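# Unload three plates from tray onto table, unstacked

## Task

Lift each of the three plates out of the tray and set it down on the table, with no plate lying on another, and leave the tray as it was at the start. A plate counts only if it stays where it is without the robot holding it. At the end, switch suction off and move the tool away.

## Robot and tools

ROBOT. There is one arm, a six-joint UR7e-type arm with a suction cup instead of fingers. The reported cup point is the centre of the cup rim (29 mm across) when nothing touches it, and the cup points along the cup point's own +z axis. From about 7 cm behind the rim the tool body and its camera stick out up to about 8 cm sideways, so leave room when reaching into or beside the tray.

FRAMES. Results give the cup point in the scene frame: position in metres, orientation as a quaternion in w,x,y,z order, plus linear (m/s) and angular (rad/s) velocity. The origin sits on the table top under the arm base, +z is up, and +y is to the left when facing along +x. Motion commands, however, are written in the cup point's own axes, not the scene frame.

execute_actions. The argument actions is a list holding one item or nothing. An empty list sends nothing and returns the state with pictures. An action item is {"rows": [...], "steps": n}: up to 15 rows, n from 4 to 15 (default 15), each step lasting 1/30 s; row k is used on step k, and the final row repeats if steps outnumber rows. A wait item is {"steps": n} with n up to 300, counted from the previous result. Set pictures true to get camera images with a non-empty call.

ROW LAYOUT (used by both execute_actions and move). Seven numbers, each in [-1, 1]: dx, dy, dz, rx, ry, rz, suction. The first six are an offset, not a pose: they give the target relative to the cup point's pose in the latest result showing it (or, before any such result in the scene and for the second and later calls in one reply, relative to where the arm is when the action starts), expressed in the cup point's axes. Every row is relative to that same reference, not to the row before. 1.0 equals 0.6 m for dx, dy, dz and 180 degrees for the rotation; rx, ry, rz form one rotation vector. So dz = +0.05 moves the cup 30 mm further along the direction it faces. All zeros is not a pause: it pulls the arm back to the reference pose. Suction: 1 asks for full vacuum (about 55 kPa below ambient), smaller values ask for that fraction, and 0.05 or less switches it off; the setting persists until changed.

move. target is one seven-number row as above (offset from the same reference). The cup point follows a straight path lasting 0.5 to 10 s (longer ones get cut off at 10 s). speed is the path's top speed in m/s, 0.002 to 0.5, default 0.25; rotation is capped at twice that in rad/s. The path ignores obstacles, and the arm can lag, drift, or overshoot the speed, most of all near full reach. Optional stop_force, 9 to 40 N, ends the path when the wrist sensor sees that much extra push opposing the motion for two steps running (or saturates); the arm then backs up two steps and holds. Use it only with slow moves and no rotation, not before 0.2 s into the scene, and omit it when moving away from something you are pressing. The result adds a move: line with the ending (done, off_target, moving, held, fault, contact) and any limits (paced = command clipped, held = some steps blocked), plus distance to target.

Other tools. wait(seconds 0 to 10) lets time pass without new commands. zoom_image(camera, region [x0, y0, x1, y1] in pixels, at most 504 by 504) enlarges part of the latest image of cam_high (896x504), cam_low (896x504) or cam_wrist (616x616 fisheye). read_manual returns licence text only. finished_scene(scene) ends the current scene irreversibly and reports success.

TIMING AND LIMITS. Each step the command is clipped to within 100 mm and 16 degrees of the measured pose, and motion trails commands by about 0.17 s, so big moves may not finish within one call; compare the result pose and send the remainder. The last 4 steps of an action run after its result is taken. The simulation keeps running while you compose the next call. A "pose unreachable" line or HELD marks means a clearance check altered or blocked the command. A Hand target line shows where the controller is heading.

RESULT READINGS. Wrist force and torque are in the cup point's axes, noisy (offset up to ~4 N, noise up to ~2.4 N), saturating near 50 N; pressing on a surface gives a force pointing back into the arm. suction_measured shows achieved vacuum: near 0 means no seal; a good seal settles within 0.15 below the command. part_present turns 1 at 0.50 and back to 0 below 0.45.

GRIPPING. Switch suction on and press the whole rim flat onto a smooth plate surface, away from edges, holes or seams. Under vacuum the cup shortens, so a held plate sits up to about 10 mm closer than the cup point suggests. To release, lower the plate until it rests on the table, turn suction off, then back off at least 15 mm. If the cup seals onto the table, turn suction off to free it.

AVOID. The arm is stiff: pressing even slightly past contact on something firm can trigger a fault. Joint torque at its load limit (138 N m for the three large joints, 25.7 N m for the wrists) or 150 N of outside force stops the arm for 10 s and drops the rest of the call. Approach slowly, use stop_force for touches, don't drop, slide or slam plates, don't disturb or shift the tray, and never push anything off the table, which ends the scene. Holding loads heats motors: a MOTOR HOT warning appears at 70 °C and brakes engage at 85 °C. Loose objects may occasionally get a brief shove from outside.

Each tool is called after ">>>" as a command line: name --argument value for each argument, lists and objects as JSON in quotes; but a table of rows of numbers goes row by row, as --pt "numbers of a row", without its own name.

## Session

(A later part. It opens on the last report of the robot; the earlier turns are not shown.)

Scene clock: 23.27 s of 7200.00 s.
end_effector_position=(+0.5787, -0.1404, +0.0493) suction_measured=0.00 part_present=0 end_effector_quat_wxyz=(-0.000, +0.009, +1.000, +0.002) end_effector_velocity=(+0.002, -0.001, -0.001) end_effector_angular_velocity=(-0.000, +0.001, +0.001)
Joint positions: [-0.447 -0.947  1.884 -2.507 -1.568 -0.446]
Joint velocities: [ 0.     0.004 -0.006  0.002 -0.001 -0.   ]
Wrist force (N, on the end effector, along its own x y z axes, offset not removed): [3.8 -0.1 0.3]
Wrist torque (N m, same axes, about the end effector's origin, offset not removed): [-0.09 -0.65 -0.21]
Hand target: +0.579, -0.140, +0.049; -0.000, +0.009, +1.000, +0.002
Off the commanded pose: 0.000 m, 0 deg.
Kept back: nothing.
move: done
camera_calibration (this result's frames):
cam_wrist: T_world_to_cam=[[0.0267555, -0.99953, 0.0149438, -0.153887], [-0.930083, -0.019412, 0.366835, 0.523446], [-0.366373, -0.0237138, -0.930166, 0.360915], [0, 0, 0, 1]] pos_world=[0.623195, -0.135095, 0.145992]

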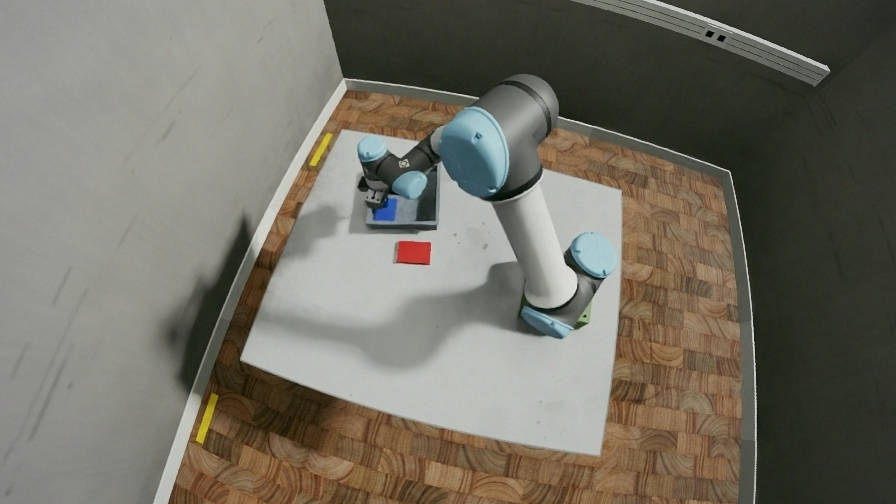

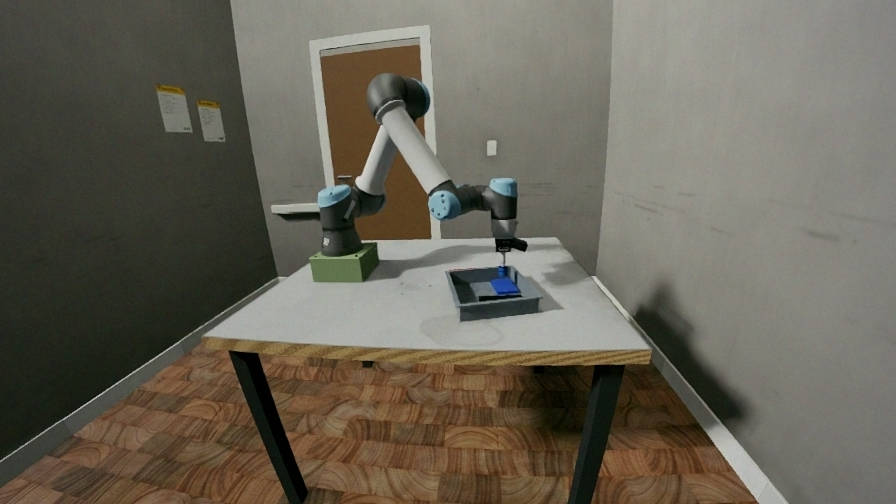

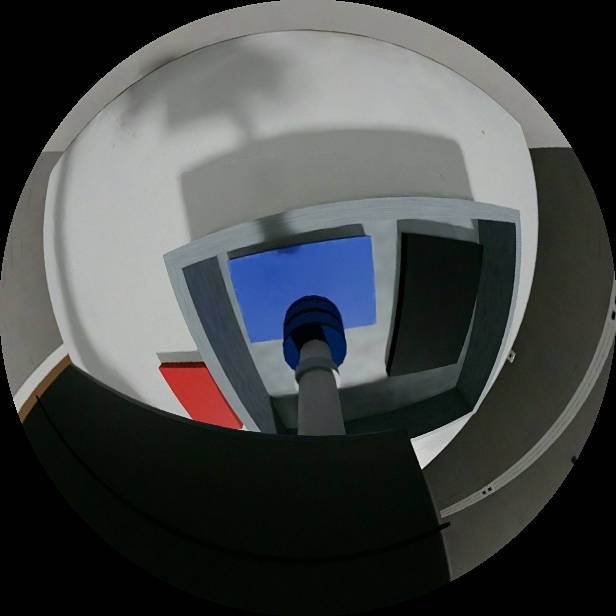

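>>> execute_actions --actions '[{"rows": [[-0.0005,0.0005,0.0020,0,0,0,1],[-0.0015,0.0016,0.0059,0,0,0,1],[-0.0028,0.0029,0.0118,0,0,0,1],[-0.0042,0.0044,0.0190,0,0,0,1],[-0.0054,0.0056,0.0262,0,0,0,1],[-0.0062,0.0065,0.0334,0,0,0,1],[-0.0065,0.0068,0.0400,0,0,0,1],[-0.0065,0.0068,0.0459,0,0,0,1],[-0.0065,0.0068,0.0504,0,0,0,1],[-0.0065,0.0068,0.0544,0,0,0,1],[-0.0065,0.0068,0.0573,0,0,0,1],[-0.0065,0.0068,0.0596,0,0,0,1],[-0.0065,0.0068,0.0616,0,0,0,1],[-0.0065,0.0068,0.0635,0,0,0,1],[-0.0065,0.0068,0.0655,0,0,0,1]], "steps": 15}]'

>>> execute_actions --actions '[{"steps": 16}]'

Scene clock: 24.13 s of 7200.00 s.
end_effector_position=(+0.5816, -0.1369, +0.0270) suction_measured=0.00 part_present=0 end_effector_quat_wxyz=(-0.000, +0.009, +1.000, +0.002) end_effector_velocity=(+0.004, +0.007, -0.090) end_effector_angular_velocity=(+0.001, +0.004, +0.001)
Joint positions: [-0.439 -0.899  1.88  -2.551 -1.568 -0.438]
Joint velocities: [ 0.014  0.188 -0.006 -0.178 -0.001  0.013]
Wrist force (N, on the end effector, along its own x y z axes, offset not removed): [2.2 0.4 1.8]
Wrist torque (N m, same axes, about the end effector's origin, offset not removed): [0.05 -0.35 -0.23]
Steps of this call (steps 1 to 15: nothing new was sent; steps 16 to 26: the first 11 steps of this action). Readings (end_effector_position | what the end effector reports):
16: (+0.5788, -0.1405, +0.0492) | suction_measured=0.00 part_present=0
17: (+0.5788, -0.1405, +0.0490) | suction_measured=0.00 part_present=0
19: (+0.5792, -0.1400, +0.0472) | suction_measured=0.00 part_present=0
23: (+0.5809, -0.1379, +0.0368) | suction_measured=0.00 part_present=0
26: the state above

Scene clock: 24.67 s of 7200.00 s.
end_effector_position=(+0.5824, -0.1363, +0.0103) suction_measured=0.48 part_present=0 end_effector_quat_wxyz=(-0.000, +0.009, +1.000, +0.002) end_effector_velocity=(+0.001, +0.001, -0.002) end_effector_angular_velocity=(-0.000, -0.001, +0.001)
Joint positions: [-0.437 -0.864  1.878 -2.585 -1.568 -0.437]
Joint velocities: [ 0.002  0.004 -0.002 -0.003  0.     0.   ]
Wrist force (N, on the end effector, along its own x y z axes, offset not removed): [2.4 -0.5 2.0]
Wrist torque (N m, same axes, about the end effector's origin, offset not removed): [-0.15 -0.38 -0.16]
Hand target: +0.582, -0.136, +0.010; -0.000, +0.009, +1.000, +0.002
Off the commanded pose: 0.000 m, 0 deg.
Kept back: nothing.
Steps of this call (steps 1 to 4: the last 4 steps of your previous action; steps 5 to 16: nothing new was sent). Readings (end_effector_position | what the end effector reports):
1: (+0.5817, -0.1367, +0.0241) | suction_measured=0.00 part_present=0
2: (+0.5818, -0.1365, +0.0216) | suction_measured=0.00 part_present=0
4: (+0.5821, -0.1364, +0.0174) | suction_measured=0.00 part_present=0
8: (+0.5823, -0.1363, +0.0123) | suction_measured=0.15 part_present=0
16: the state above

>>> move --target '[0,0,-0.1165,0,0,0,1]' --speed 0.2

>>> move --target '[-0.200,0.0508,0.015,0,0,0,1]' --speed 0.3

Scene clock: 25.87 s of 7200.00 s.
end_effector_position=(+0.5825, -0.1364, +0.0800) suction_measured=0.98 part_present=1 end_effector_quat_wxyz=(-0.000, +0.009, +1.000, +0.002) end_effector_velocity=(-0.001, -0.001, +0.002) end_effector_angular_velocity=(+0.000, +0.001, -0.001)
Joint positions: [-0.438 -1.002  1.867 -2.435 -1.568 -0.437]
Joint velocities: [-0.001 -0.004 -0.     0.006 -0.    -0.001]
Wrist force (N, on the end effector, along its own x y z axes, offset not removed): [2.2 -0.6 2.7]
Wrist torque (N m, same axes, about the end effector's origin, offset not removed): [-0.15 -0.42 -0.14]
Hand target: +0.583, -0.136, +0.080; -0.000, +0.009, +1.000, +0.002
Off the commanded pose: 0.000 m, 0 deg.
Kept back: nothing.
move: done
camera_calibration (this result's frames):
cam_wrist: T_world_to_cam=[[0.0267764, -0.999531, 0.0148796, -0.150441], [-0.930039, -0.0194522, 0.366945, 0.515817], [-0.366483, -0.0236641, -0.930124, 0.39103], [0, 0, 0, 1]] pos_world=[0.627064, -0.131083, 0.176668]

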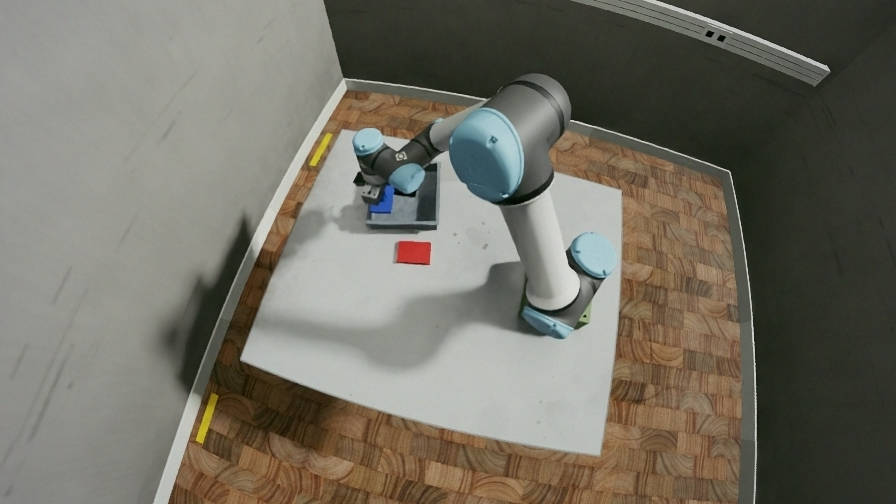

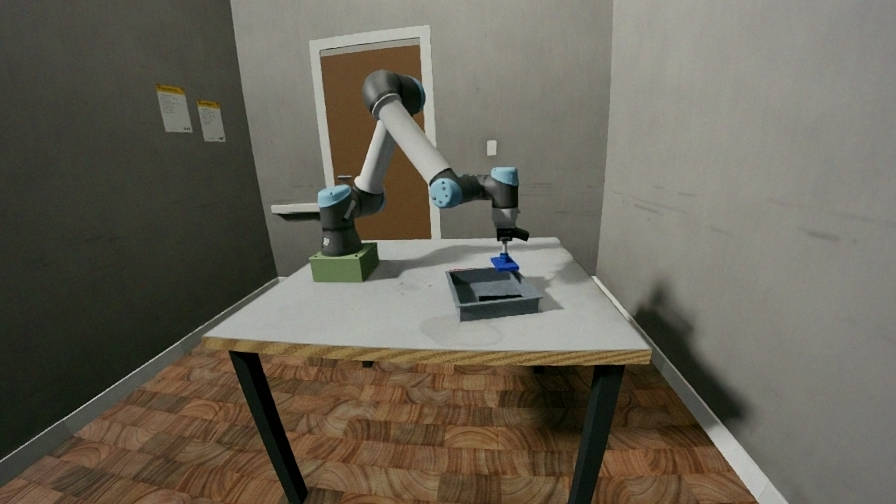

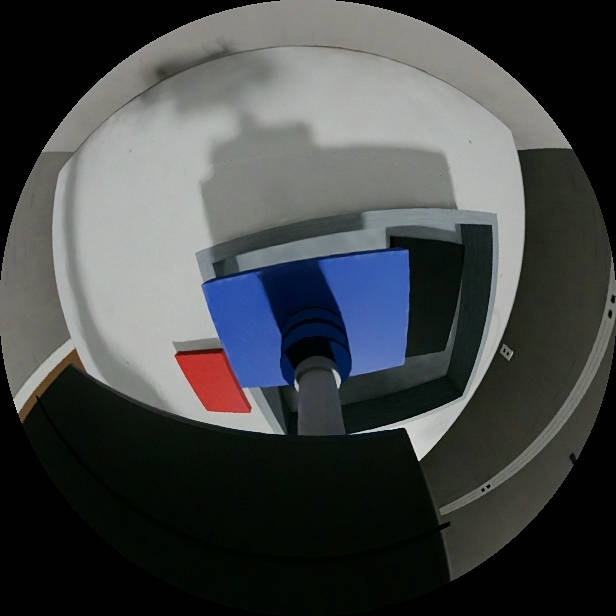

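Scene clock: 27.00 s of 7200.00 s.
end_effector_position=(+0.7029, -0.1083, +0.0709) suction_measured=0.99 part_present=1 end_effector_quat_wxyz=(-0.000, +0.009, +1.000, +0.002) end_effector_velocity=(+0.001, -0.000, -0.001) end_effector_angular_velocity=(+0.000, +0.003, -0.002)
Joint positions: [-0.324 -0.793  1.491 -2.269 -1.568 -0.323]
Joint velocities: [ 0.001  0.005 -0.007  0.005 -0.001  0.002]
Wrist force (N, on the end effector, along its own x y z axes, offset not removed): [1.4 -1.0 2.5]
Wrist torque (N m, same axes, about the end effector's origin, offset not removed): [-0.20 -0.25 -0.24]
Hand target: +0.703, -0.108, +0.071; -0.000, +0.009, +1.000, +0.002
Off the commanded pose: 0.000 m, 0 deg.
Kept back: nothing.
move: done
camera_calibration (this result's frames):
cam_wrist: T_world_to_cam=[[0.0267905, -0.999533, 0.0147013, -0.125436], [-0.930061, -0.0195322, 0.366887, 0.63163], [-0.366428, -0.0235021, -0.93015, 0.427283], [0, 0, 0, 1]] pos_world=[0.747383, -0.102998, 0.167544]

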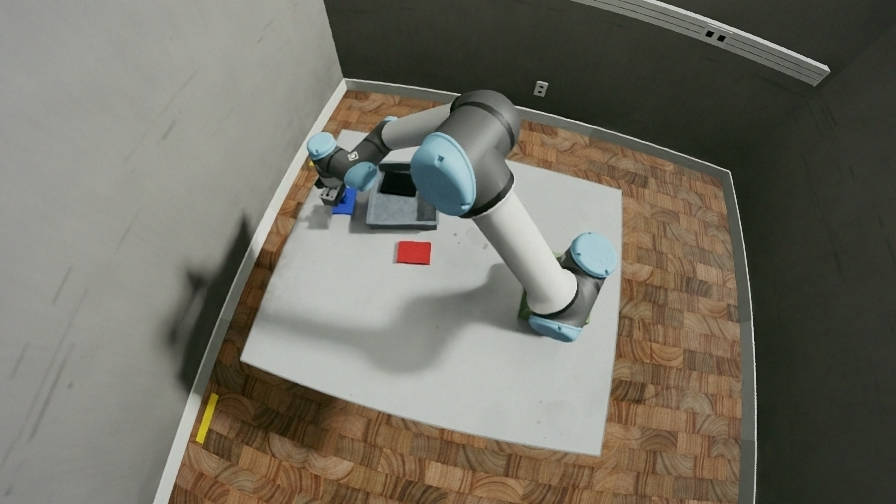

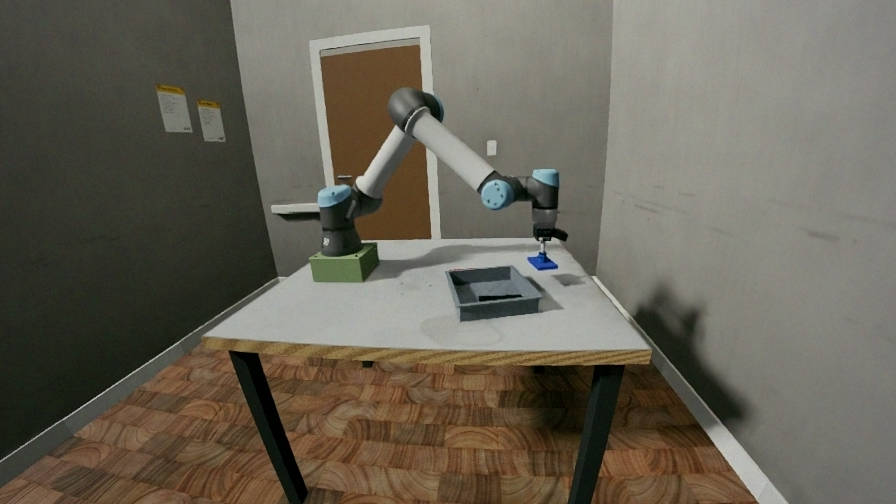

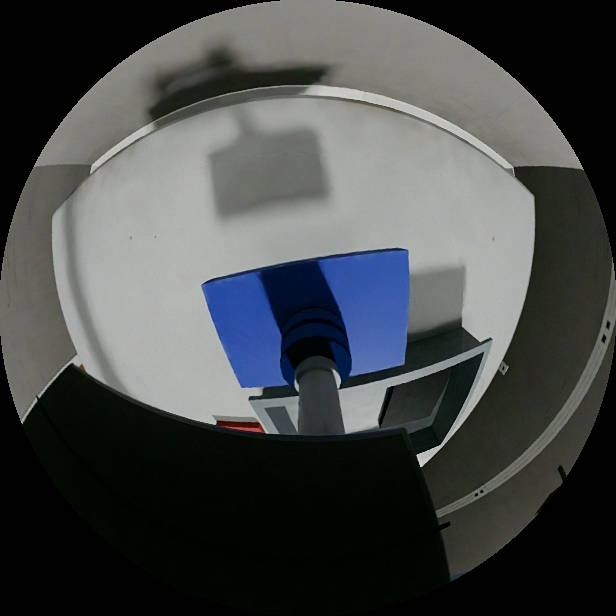

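>>> move --target '[0,0,0.1122,0,0,0,1]' --speed 0.15

>>> move --target '[0,0,0.015,0,0,0,1]' --speed 0.005 --stop_force 9

Scene clock: 28.23 s of 7200.00 s.
end_effector_position=(+0.7027, -0.1082, +0.0038) suction_measured=0.99 part_present=1 end_effector_quat_wxyz=(-0.000, +0.009, +1.000, +0.002) end_effector_velocity=(+0.001, -0.000, -0.002) end_effector_angular_velocity=(-0.000, -0.001, +0.000)
Joint positions: [-0.324 -0.685  1.498 -2.385 -1.568 -0.323]
Joint velocities: [-0.     0.004 -0.002 -0.003  0.    -0.   ]
Wrist force (N, on the end effector, along its own x y z axes, offset not removed): [2.4 0.1 2.3]
Wrist torque (N m, same axes, about the end effector's origin, offset not removed): [-0.08 -0.42 -0.05]
Hand target: +0.703, -0.108, +0.004; -0.000, +0.009, +1.000, +0.002
Off the commanded pose: 0.000 m, 0 deg.
Kept back: nothing.
move: done
camera_calibration (this result's frames):
cam_wrist: T_world_to_cam=[[0.026807, -0.999532, 0.0147332, -0.124365], [-0.930056, -0.0195356, 0.366897, 0.656105], [-0.366438, -0.0235382, -0.930145, 0.36482], [0, 0, 0, 1]] pos_world=[0.747232, -0.102902, 0.100444]

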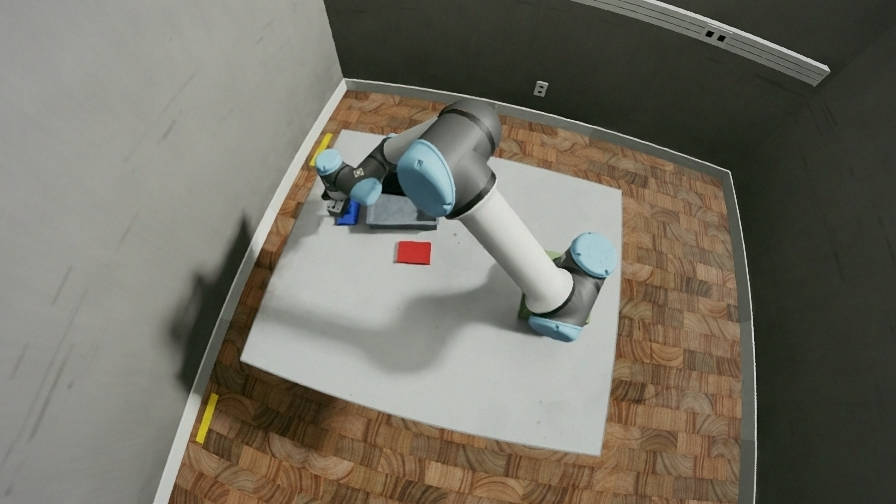

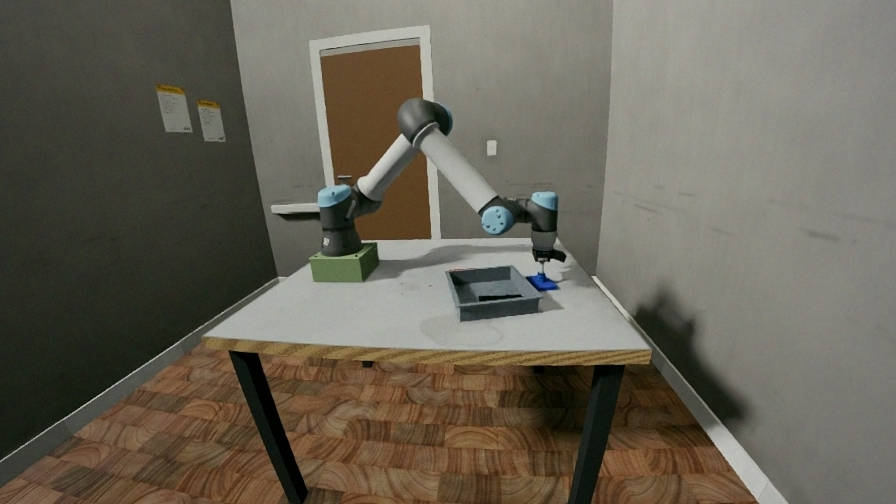

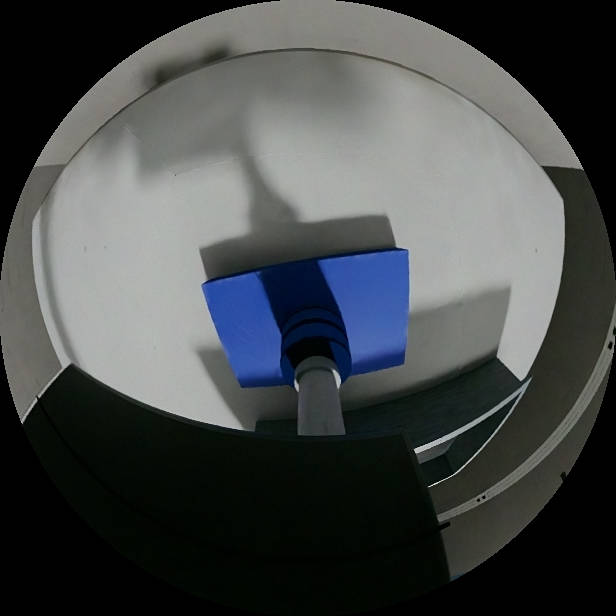

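Scene clock: 29.10 s of 7200.00 s.
end_effector_position=(+0.7028, -0.1082, +0.0014) suction_measured=0.99 part_present=1 end_effector_quat_wxyz=(-0.000, +0.009, +1.000, +0.002) end_effector_velocity=(-0.001, +0.000, +0.001) end_effector_angular_velocity=(+0.001, +0.004, +0.000)
Joint positions: [-0.324 -0.68   1.498 -2.389 -1.568 -0.323]
Joint velocities: [-0.    -0.002  0.001  0.005  0.    -0.001]
Wrist force (N, on the end effector, along its own x y z axes, offset not removed): [3.4 0.6 -16.0]
Wrist torque (N m, same axes, about the end effector's origin, offset not removed): [-0.04 -0.47 -0.17]
Hand target: +0.703, -0.108, +0.002; -0.000, +0.009, +1.000, +0.002
Off the commanded pose: 0.007 m, 0 deg.
Kept back: nothing.
move: contact
camera_calibration (this result's frames):
cam_wrist: T_world_to_cam=[[0.0268033, -0.999531, 0.0148247, -0.124358], [-0.930144, -0.0195042, 0.366677, 0.657128], [-0.366216, -0.0236172, -0.93023, 0.36245], [0, 0, 0, 1]] pos_world=[0.747292, -0.102923, 0.0980515]

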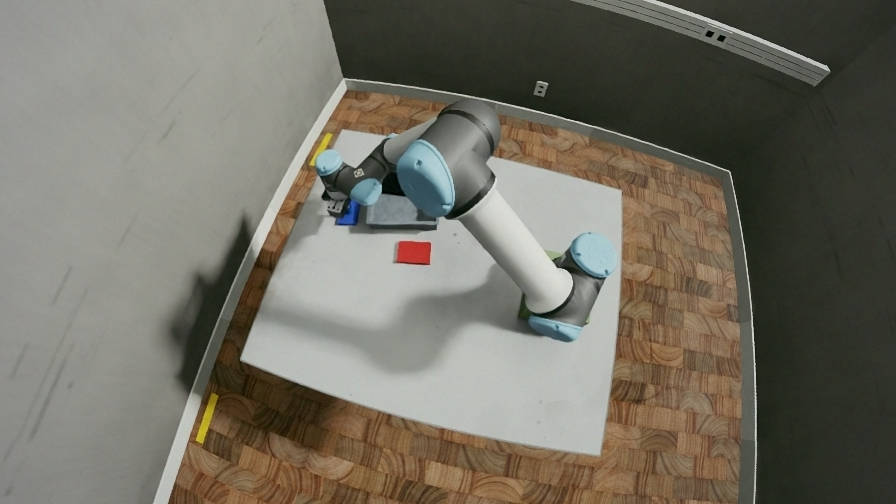

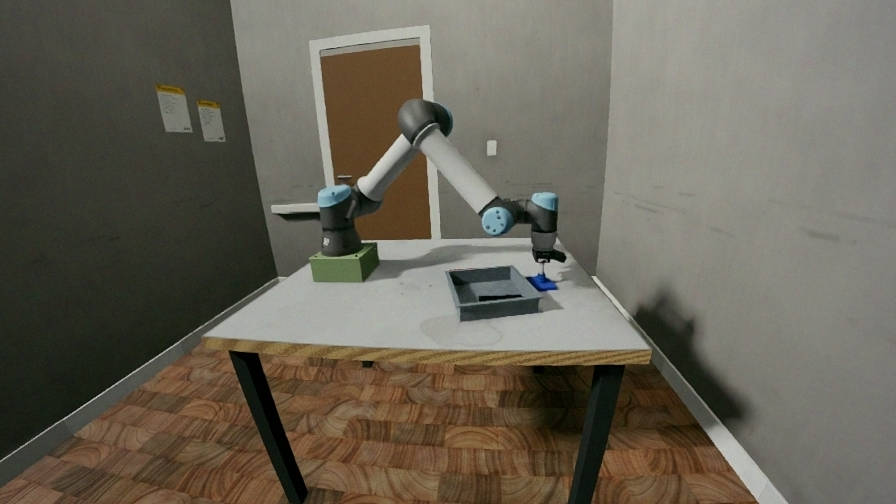

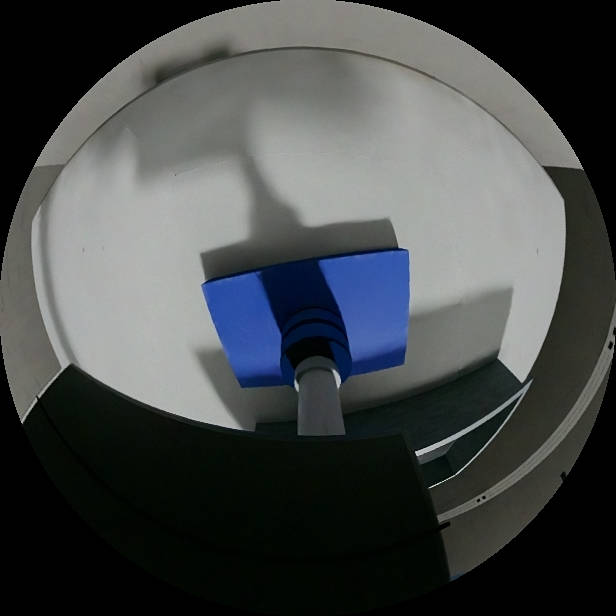

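>>> move --target '[0,0,-0.156,0,0,0,-1]' --speed 0.3

>>> move --target '[0.2207,-0.2440,0.075,0,0,0,-1]' --speed 0.4

Scene clock: 30.33 s of 7200.00 s.
end_effector_position=(+0.7029, -0.1084, +0.0947) suction_measured=0.00 part_present=0 end_effector_quat_wxyz=(-0.000, +0.009, +1.000, +0.002) end_effector_velocity=(+0.000, -0.001, +0.003) end_effector_angular_velocity=(+0.000, -0.000, -0.002)
Joint positions: [-0.324 -0.828  1.482 -2.225 -1.568 -0.324]
Joint velocities: [-0.002 -0.003 -0.002  0.005  0.    -0.   ]
Wrist force (N, on the end effector, along its own x y z axes, offset not removed): [3.9 -1.3 0.4]
Wrist torque (N m, same axes, about the end effector's origin, offset not removed): [-0.24 -0.53 -0.21]
Hand target: +0.703, -0.108, +0.095; -0.000, +0.009, +1.000, +0.002
Off the commanded pose: 0.000 m, 0 deg.
Kept back: nothing.
move: done
camera_calibration (this result's frames):
cam_wrist: T_world_to_cam=[[0.0268128, -0.99953, 0.0148287, -0.125925], [-0.930147, -0.0195118, 0.366667, 0.623023], [-0.366206, -0.0236243, -0.930234, 0.449357], [0, 0, 0, 1]] pos_world=[0.747437, -0.103094, 0.191432]

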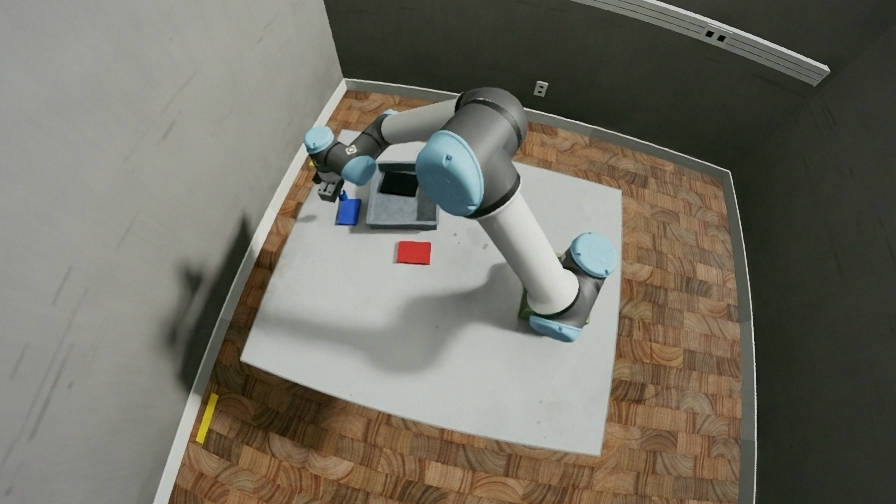

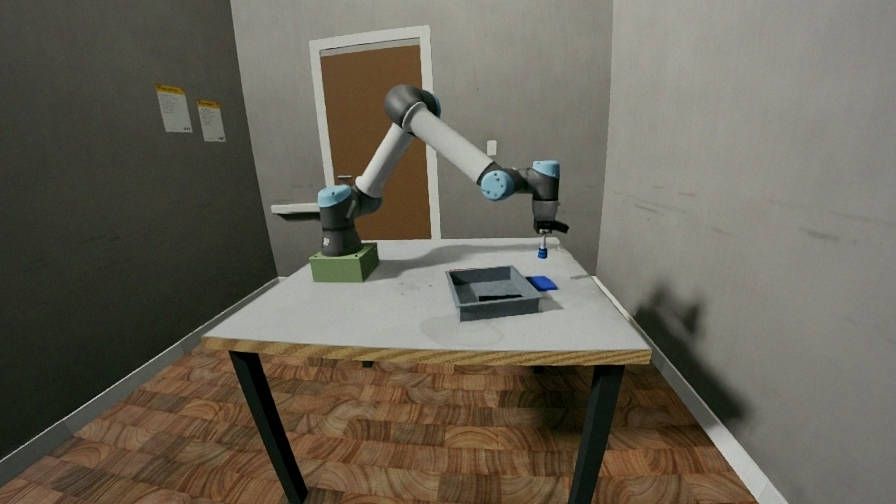

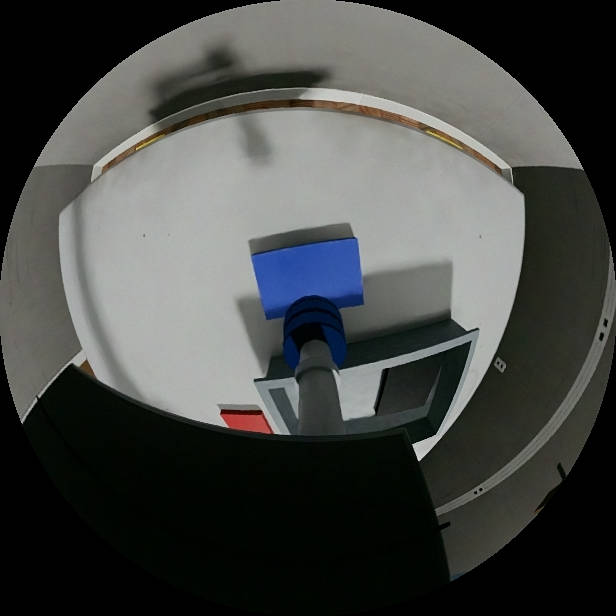

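Scene clock: 31.57 s of 7200.00 s.
end_effector_position=(+0.5677, -0.2520, +0.0497) suction_measured=0.00 part_present=0 end_effector_quat_wxyz=(-0.000, +0.009, +1.000, +0.001) end_effector_velocity=(-0.001, -0.002, -0.001) end_effector_angular_velocity=(+0.002, -0.002, +0.001)
Joint positions: [-0.617 -0.909  1.803 -2.465 -1.568 -0.616]
Joint velocities: [-0.004  0.     0.002 -0.003  0.002 -0.005]
Wrist force (N, on the end effector, along its own x y z axes, offset not removed): [2.4 -1.0 1.3]
Wrist torque (N m, same axes, about the end effector's origin, offset not removed): [-0.19 -0.43 -0.13]
Hand target: +0.568, -0.252, +0.050; +0.000, +0.009, +1.000, +0.001
Off the commanded pose: 0.000 m, 0 deg.
Kept back: nothing.
move: done
camera_calibration (this result's frames):
cam_wrist: T_world_to_cam=[[0.0267645, -0.999524, 0.0153714, -0.265161], [-0.930188, -0.0192704, 0.366577, 0.510999], [-0.366106, -0.0241095, -0.930261, 0.354318], [0, 0, 0, 1]] pos_world=[0.61214, -0.246645, 0.146364]

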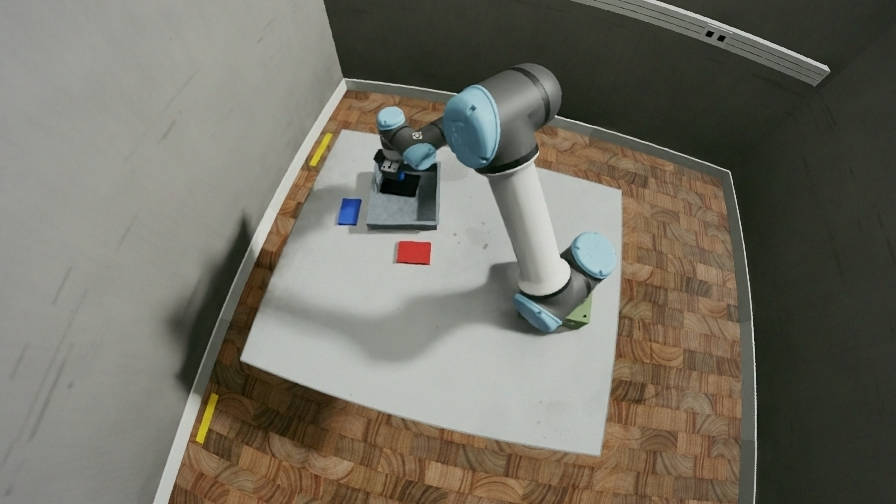

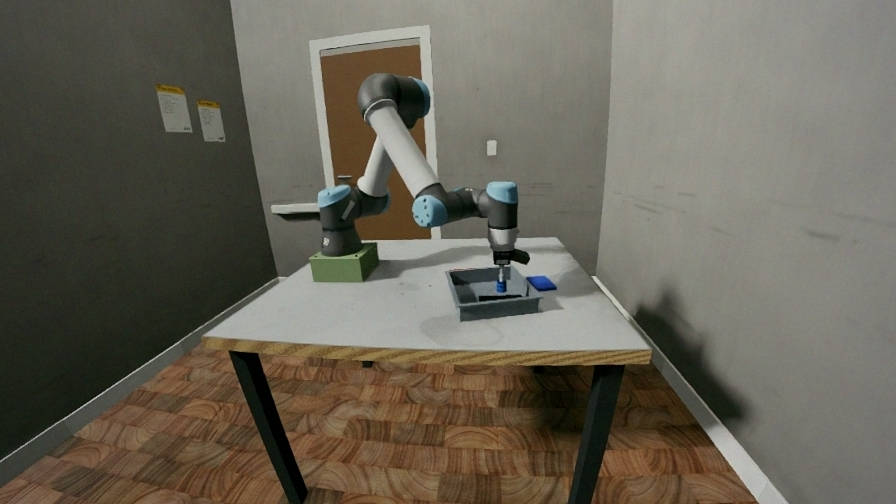

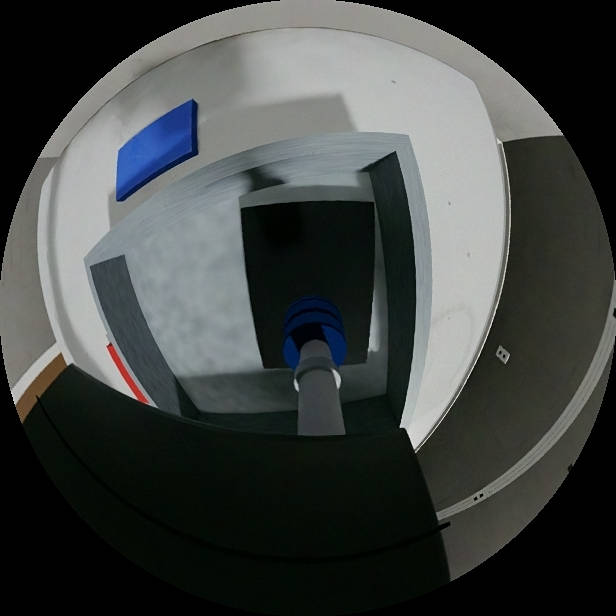

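>>> execute_actions --actions '[{"rows": [[0,0,0.0020,0,0,0,1],[0,0,0.0060,0,0,0,1],[0,0,0.0119,0,0,0,1],[0,0,0.0192,0,0,0,1],[0,0,0.0265,0,0,0,1],[0,0,0.0338,0,0,0,1],[0,0,0.0404,0,0,0,1],[0,0,0.0463,0,0,0,1],[0,0,0.0510,0,0,0,1],[0,0,0.0549,0,0,0,1],[0,0,0.0579,0,0,0,1],[0,0,0.0602,0,0,0,1],[0,0,0.0622,0,0,0,1],[0,0,0.0642,0,0,0,1],[0,0,0.0660,0,0,0,1]], "steps": 15}]'

>>> execute_actions --actions '[{"steps": 16}]'

Scene clock: 32.20 s of 7200.00 s.
end_effector_position=(+0.5672, -0.2518, +0.0271) suction_measured=0.00 part_present=0 end_effector_quat_wxyz=(-0.000, +0.009, +1.000, +0.001) end_effector_velocity=(-0.002, +0.001, -0.091) end_effector_angular_velocity=(+0.003, +0.003, +0.000)
Joint positions: [-0.617 -0.866  1.807 -2.511 -1.568 -0.616]
Joint velocities: [ 0.     0.176  0.007 -0.179  0.001 -0.   ]
Wrist force (N, on the end effector, along its own x y z axes, offset not removed): [1.0 -2.2 -0.5]
Wrist torque (N m, same axes, about the end effector's origin, offset not removed): [-0.33 -0.17 -0.10]
Steps of this call (steps 1 to 8: nothing new was sent; steps 9 to 19: the first 11 steps of this action). Readings (end_effector_position | what the end effector reports):
9: (+0.5675, -0.2521, +0.0496) | suction_measured=0.00 part_present=0
10: (+0.5676, -0.2522, +0.0495) | suction_measured=0.00 part_present=0
12: (+0.5676, -0.2522, +0.0477) | suction_measured=0.00 part_present=0
16: (+0.5674, -0.2519, +0.0371) | suction_measured=0.00 part_present=0
19: the state above

Scene clock: 32.73 s of 7200.00 s.
end_effector_position=(+0.5674, -0.2518, +0.0104) suction_measured=0.45 part_present=0 end_effector_quat_wxyz=(-0.000, +0.009, +1.000, +0.001) end_effector_velocity=(-0.000, +0.000, -0.002) end_effector_angular_velocity=(+0.001, +0.000, -0.000)
Joint positions: [-0.617 -0.833  1.806 -2.544 -1.568 -0.616]
Joint velocities: [ 0.     0.003  0.    -0.003  0.     0.001]
Wrist force (N, on the end effector, along its own x y z axes, offset not removed): [2.7 -2.1 3.1]
Wrist torque (N m, same axes, about the end effector's origin, offset not removed): [-0.38 -0.45 -0.17]
Hand target: +0.567, -0.252, +0.010; -0.000, +0.009, +1.000, +0.001
Off the commanded pose: 0.000 m, 0 deg.
Kept back: nothing.
Steps of this call (steps 1 to 4: the last 4 steps of your previous action; steps 5 to 16: nothing new was sent). Readings (end_effector_position | what the end effector reports):
1: (+0.5672, -0.2517, +0.0242) | suction_measured=0.00 part_present=0
2: (+0.5672, -0.2517, +0.0217) | suction_measured=0.00 part_present=0
4: (+0.5672, -0.2517, +0.0174) | suction_measured=0.00 part_present=0
8: (+0.5673, -0.2517, +0.0123) | suction_measured=0.14 part_present=0
16: the state above

>>> move --target '[0.03,0.012,-0.1165,0,0,0,1]' --speed 0.2

>>> move --target '[0.387,-0.036,0.012,0,0,0,1]' --speed 0.35

Scene clock: 33.97 s of 7200.00 s.
end_effector_position=(+0.5498, -0.2444, +0.0801) suction_measured=0.98 part_present=1 end_effector_quat_wxyz=(-0.000, +0.009, +1.000, +0.001) end_effector_velocity=(-0.000, -0.000, +0.002) end_effector_angular_velocity=(+0.000, -0.001, -0.001)
Joint positions: [-0.625 -0.997  1.856 -2.43  -1.568 -0.624]
Joint velocities: [-0.001 -0.004  0.001  0.004  0.001  0.   ]
Wrist force (N, on the end effector, along its own x y z axes, offset not removed): [2.7 0.8 0.9]
Wrist torque (N m, same axes, about the end effector's origin, offset not removed): [0.04 -0.35 -0.09]
Hand target: +0.550, -0.244, +0.080; -0.000, +0.009, +1.000, +0.001
Off the commanded pose: 0.000 m, 0 deg.
Kept back: nothing.
move: done
camera_calibration (this result's frames):
cam_wrist: T_world_to_cam=[[0.0267655, -0.999525, 0.0152849, -0.257572], [-0.930141, -0.0193, 0.366695, 0.483284], [-0.366226, -0.0240319, -0.930216, 0.376365], [0, 0, 0, 1]] pos_world=[0.59425, -0.239077, 0.176819]

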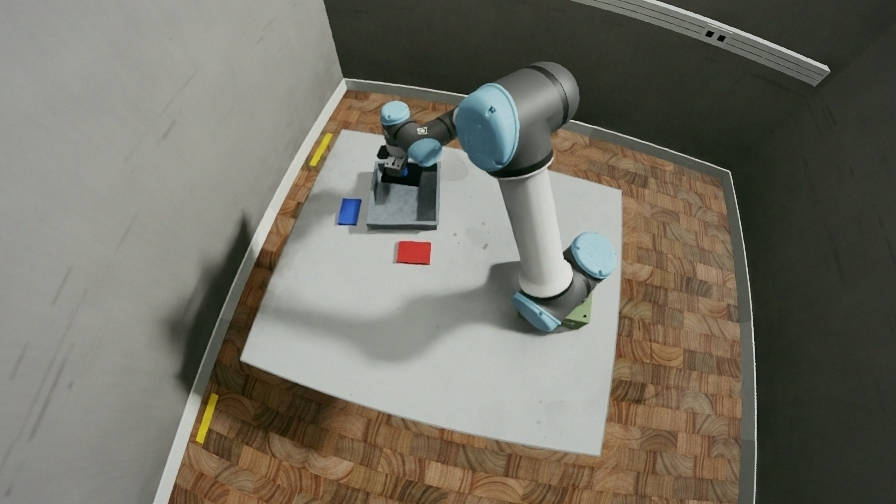

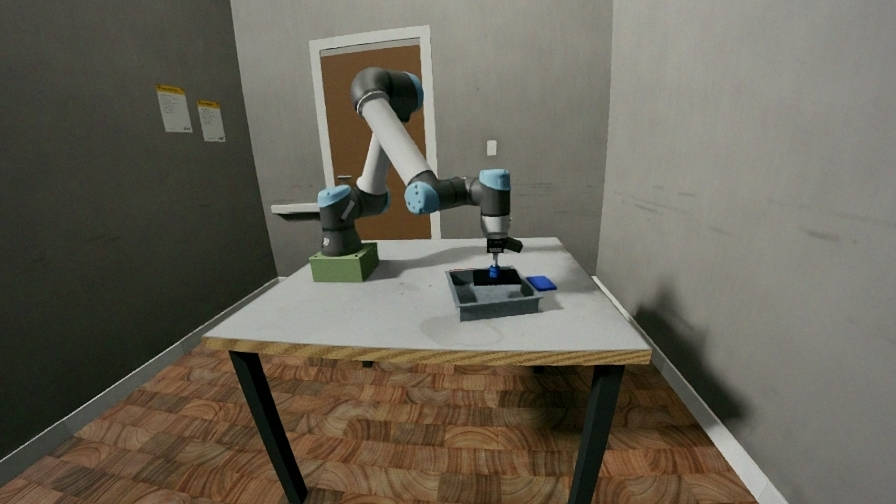

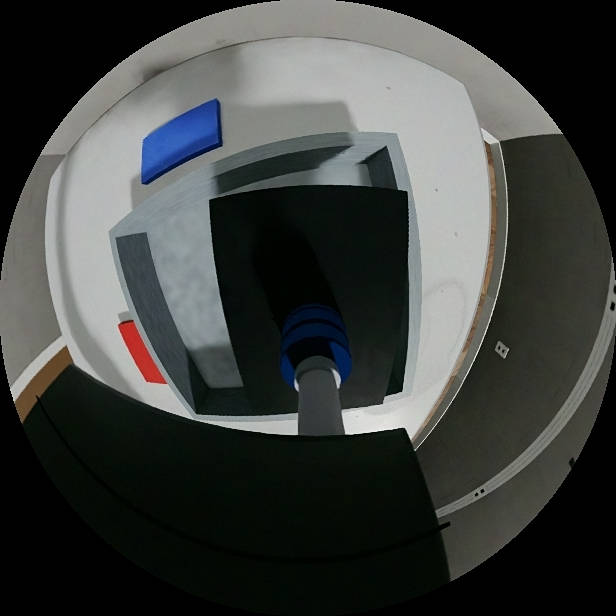

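Scene clock: 35.37 s of 7200.00 s.
end_effector_position=(+0.3174, -0.2614, +0.0733) suction_measured=0.99 part_present=1 end_effector_quat_wxyz=(-0.000, +0.010, +1.000, +0.001) end_effector_velocity=(-0.003, -0.000, +0.000) end_effector_angular_velocity=(+0.000, -0.001, +0.000)
Joint positions: [-1.002 -1.281  2.41  -2.699 -1.569 -1.001]
Joint velocities: [-0.007 -0.004  0.005 -0.002  0.001 -0.007]
Wrist force (N, on the end effector, along its own x y z axes, offset not removed): [2.4 -1.4 0.3]
Wrist torque (N m, same axes, about the end effector's origin, offset not removed): [-0.26 -0.34 -0.24]
Hand target: +0.317, -0.261, +0.073; -0.000, +0.009, +1.000, +0.001
Off the commanded pose: 0.000 m, 0 deg.
Kept back: nothing.
move: done
camera_calibration (this result's frames):
cam_wrist: T_world_to_cam=[[0.0266868, -0.999516, 0.0160152, -0.268288], [-0.930084, -0.0189548, 0.366859, 0.269378], [-0.366377, -0.0246857, -0.930139, 0.284318], [0, 0, 0, 1]] pos_world=[0.361871, -0.256033, 0.169928]

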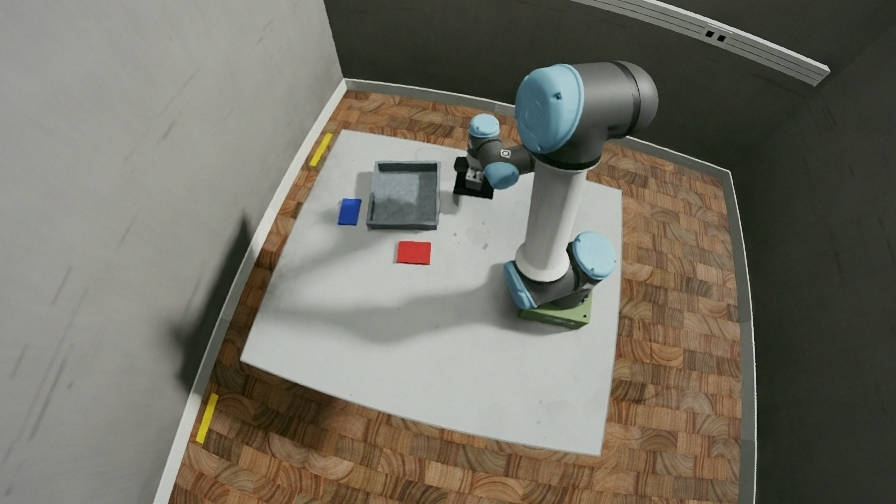

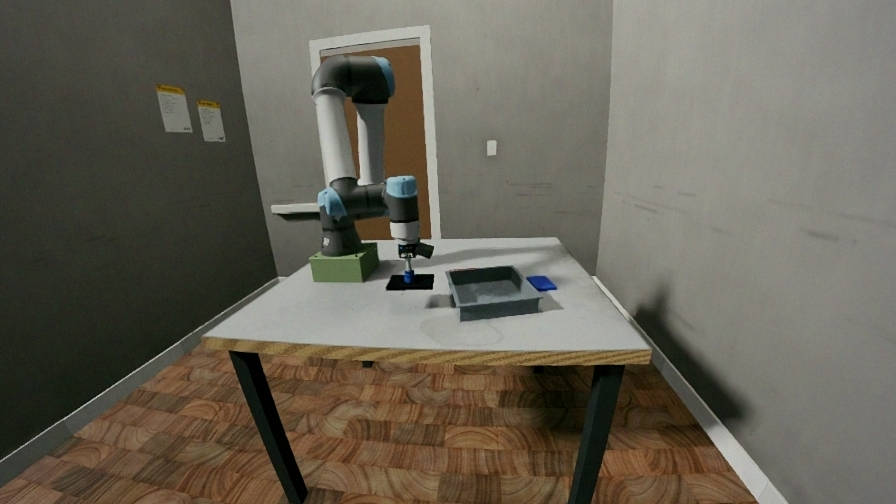

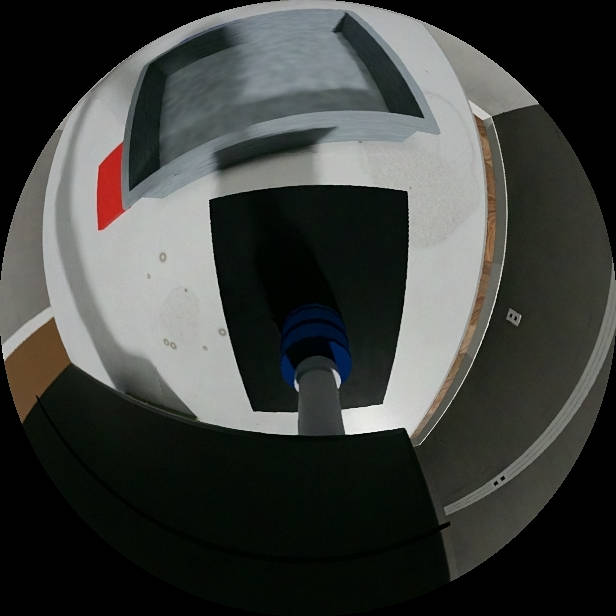

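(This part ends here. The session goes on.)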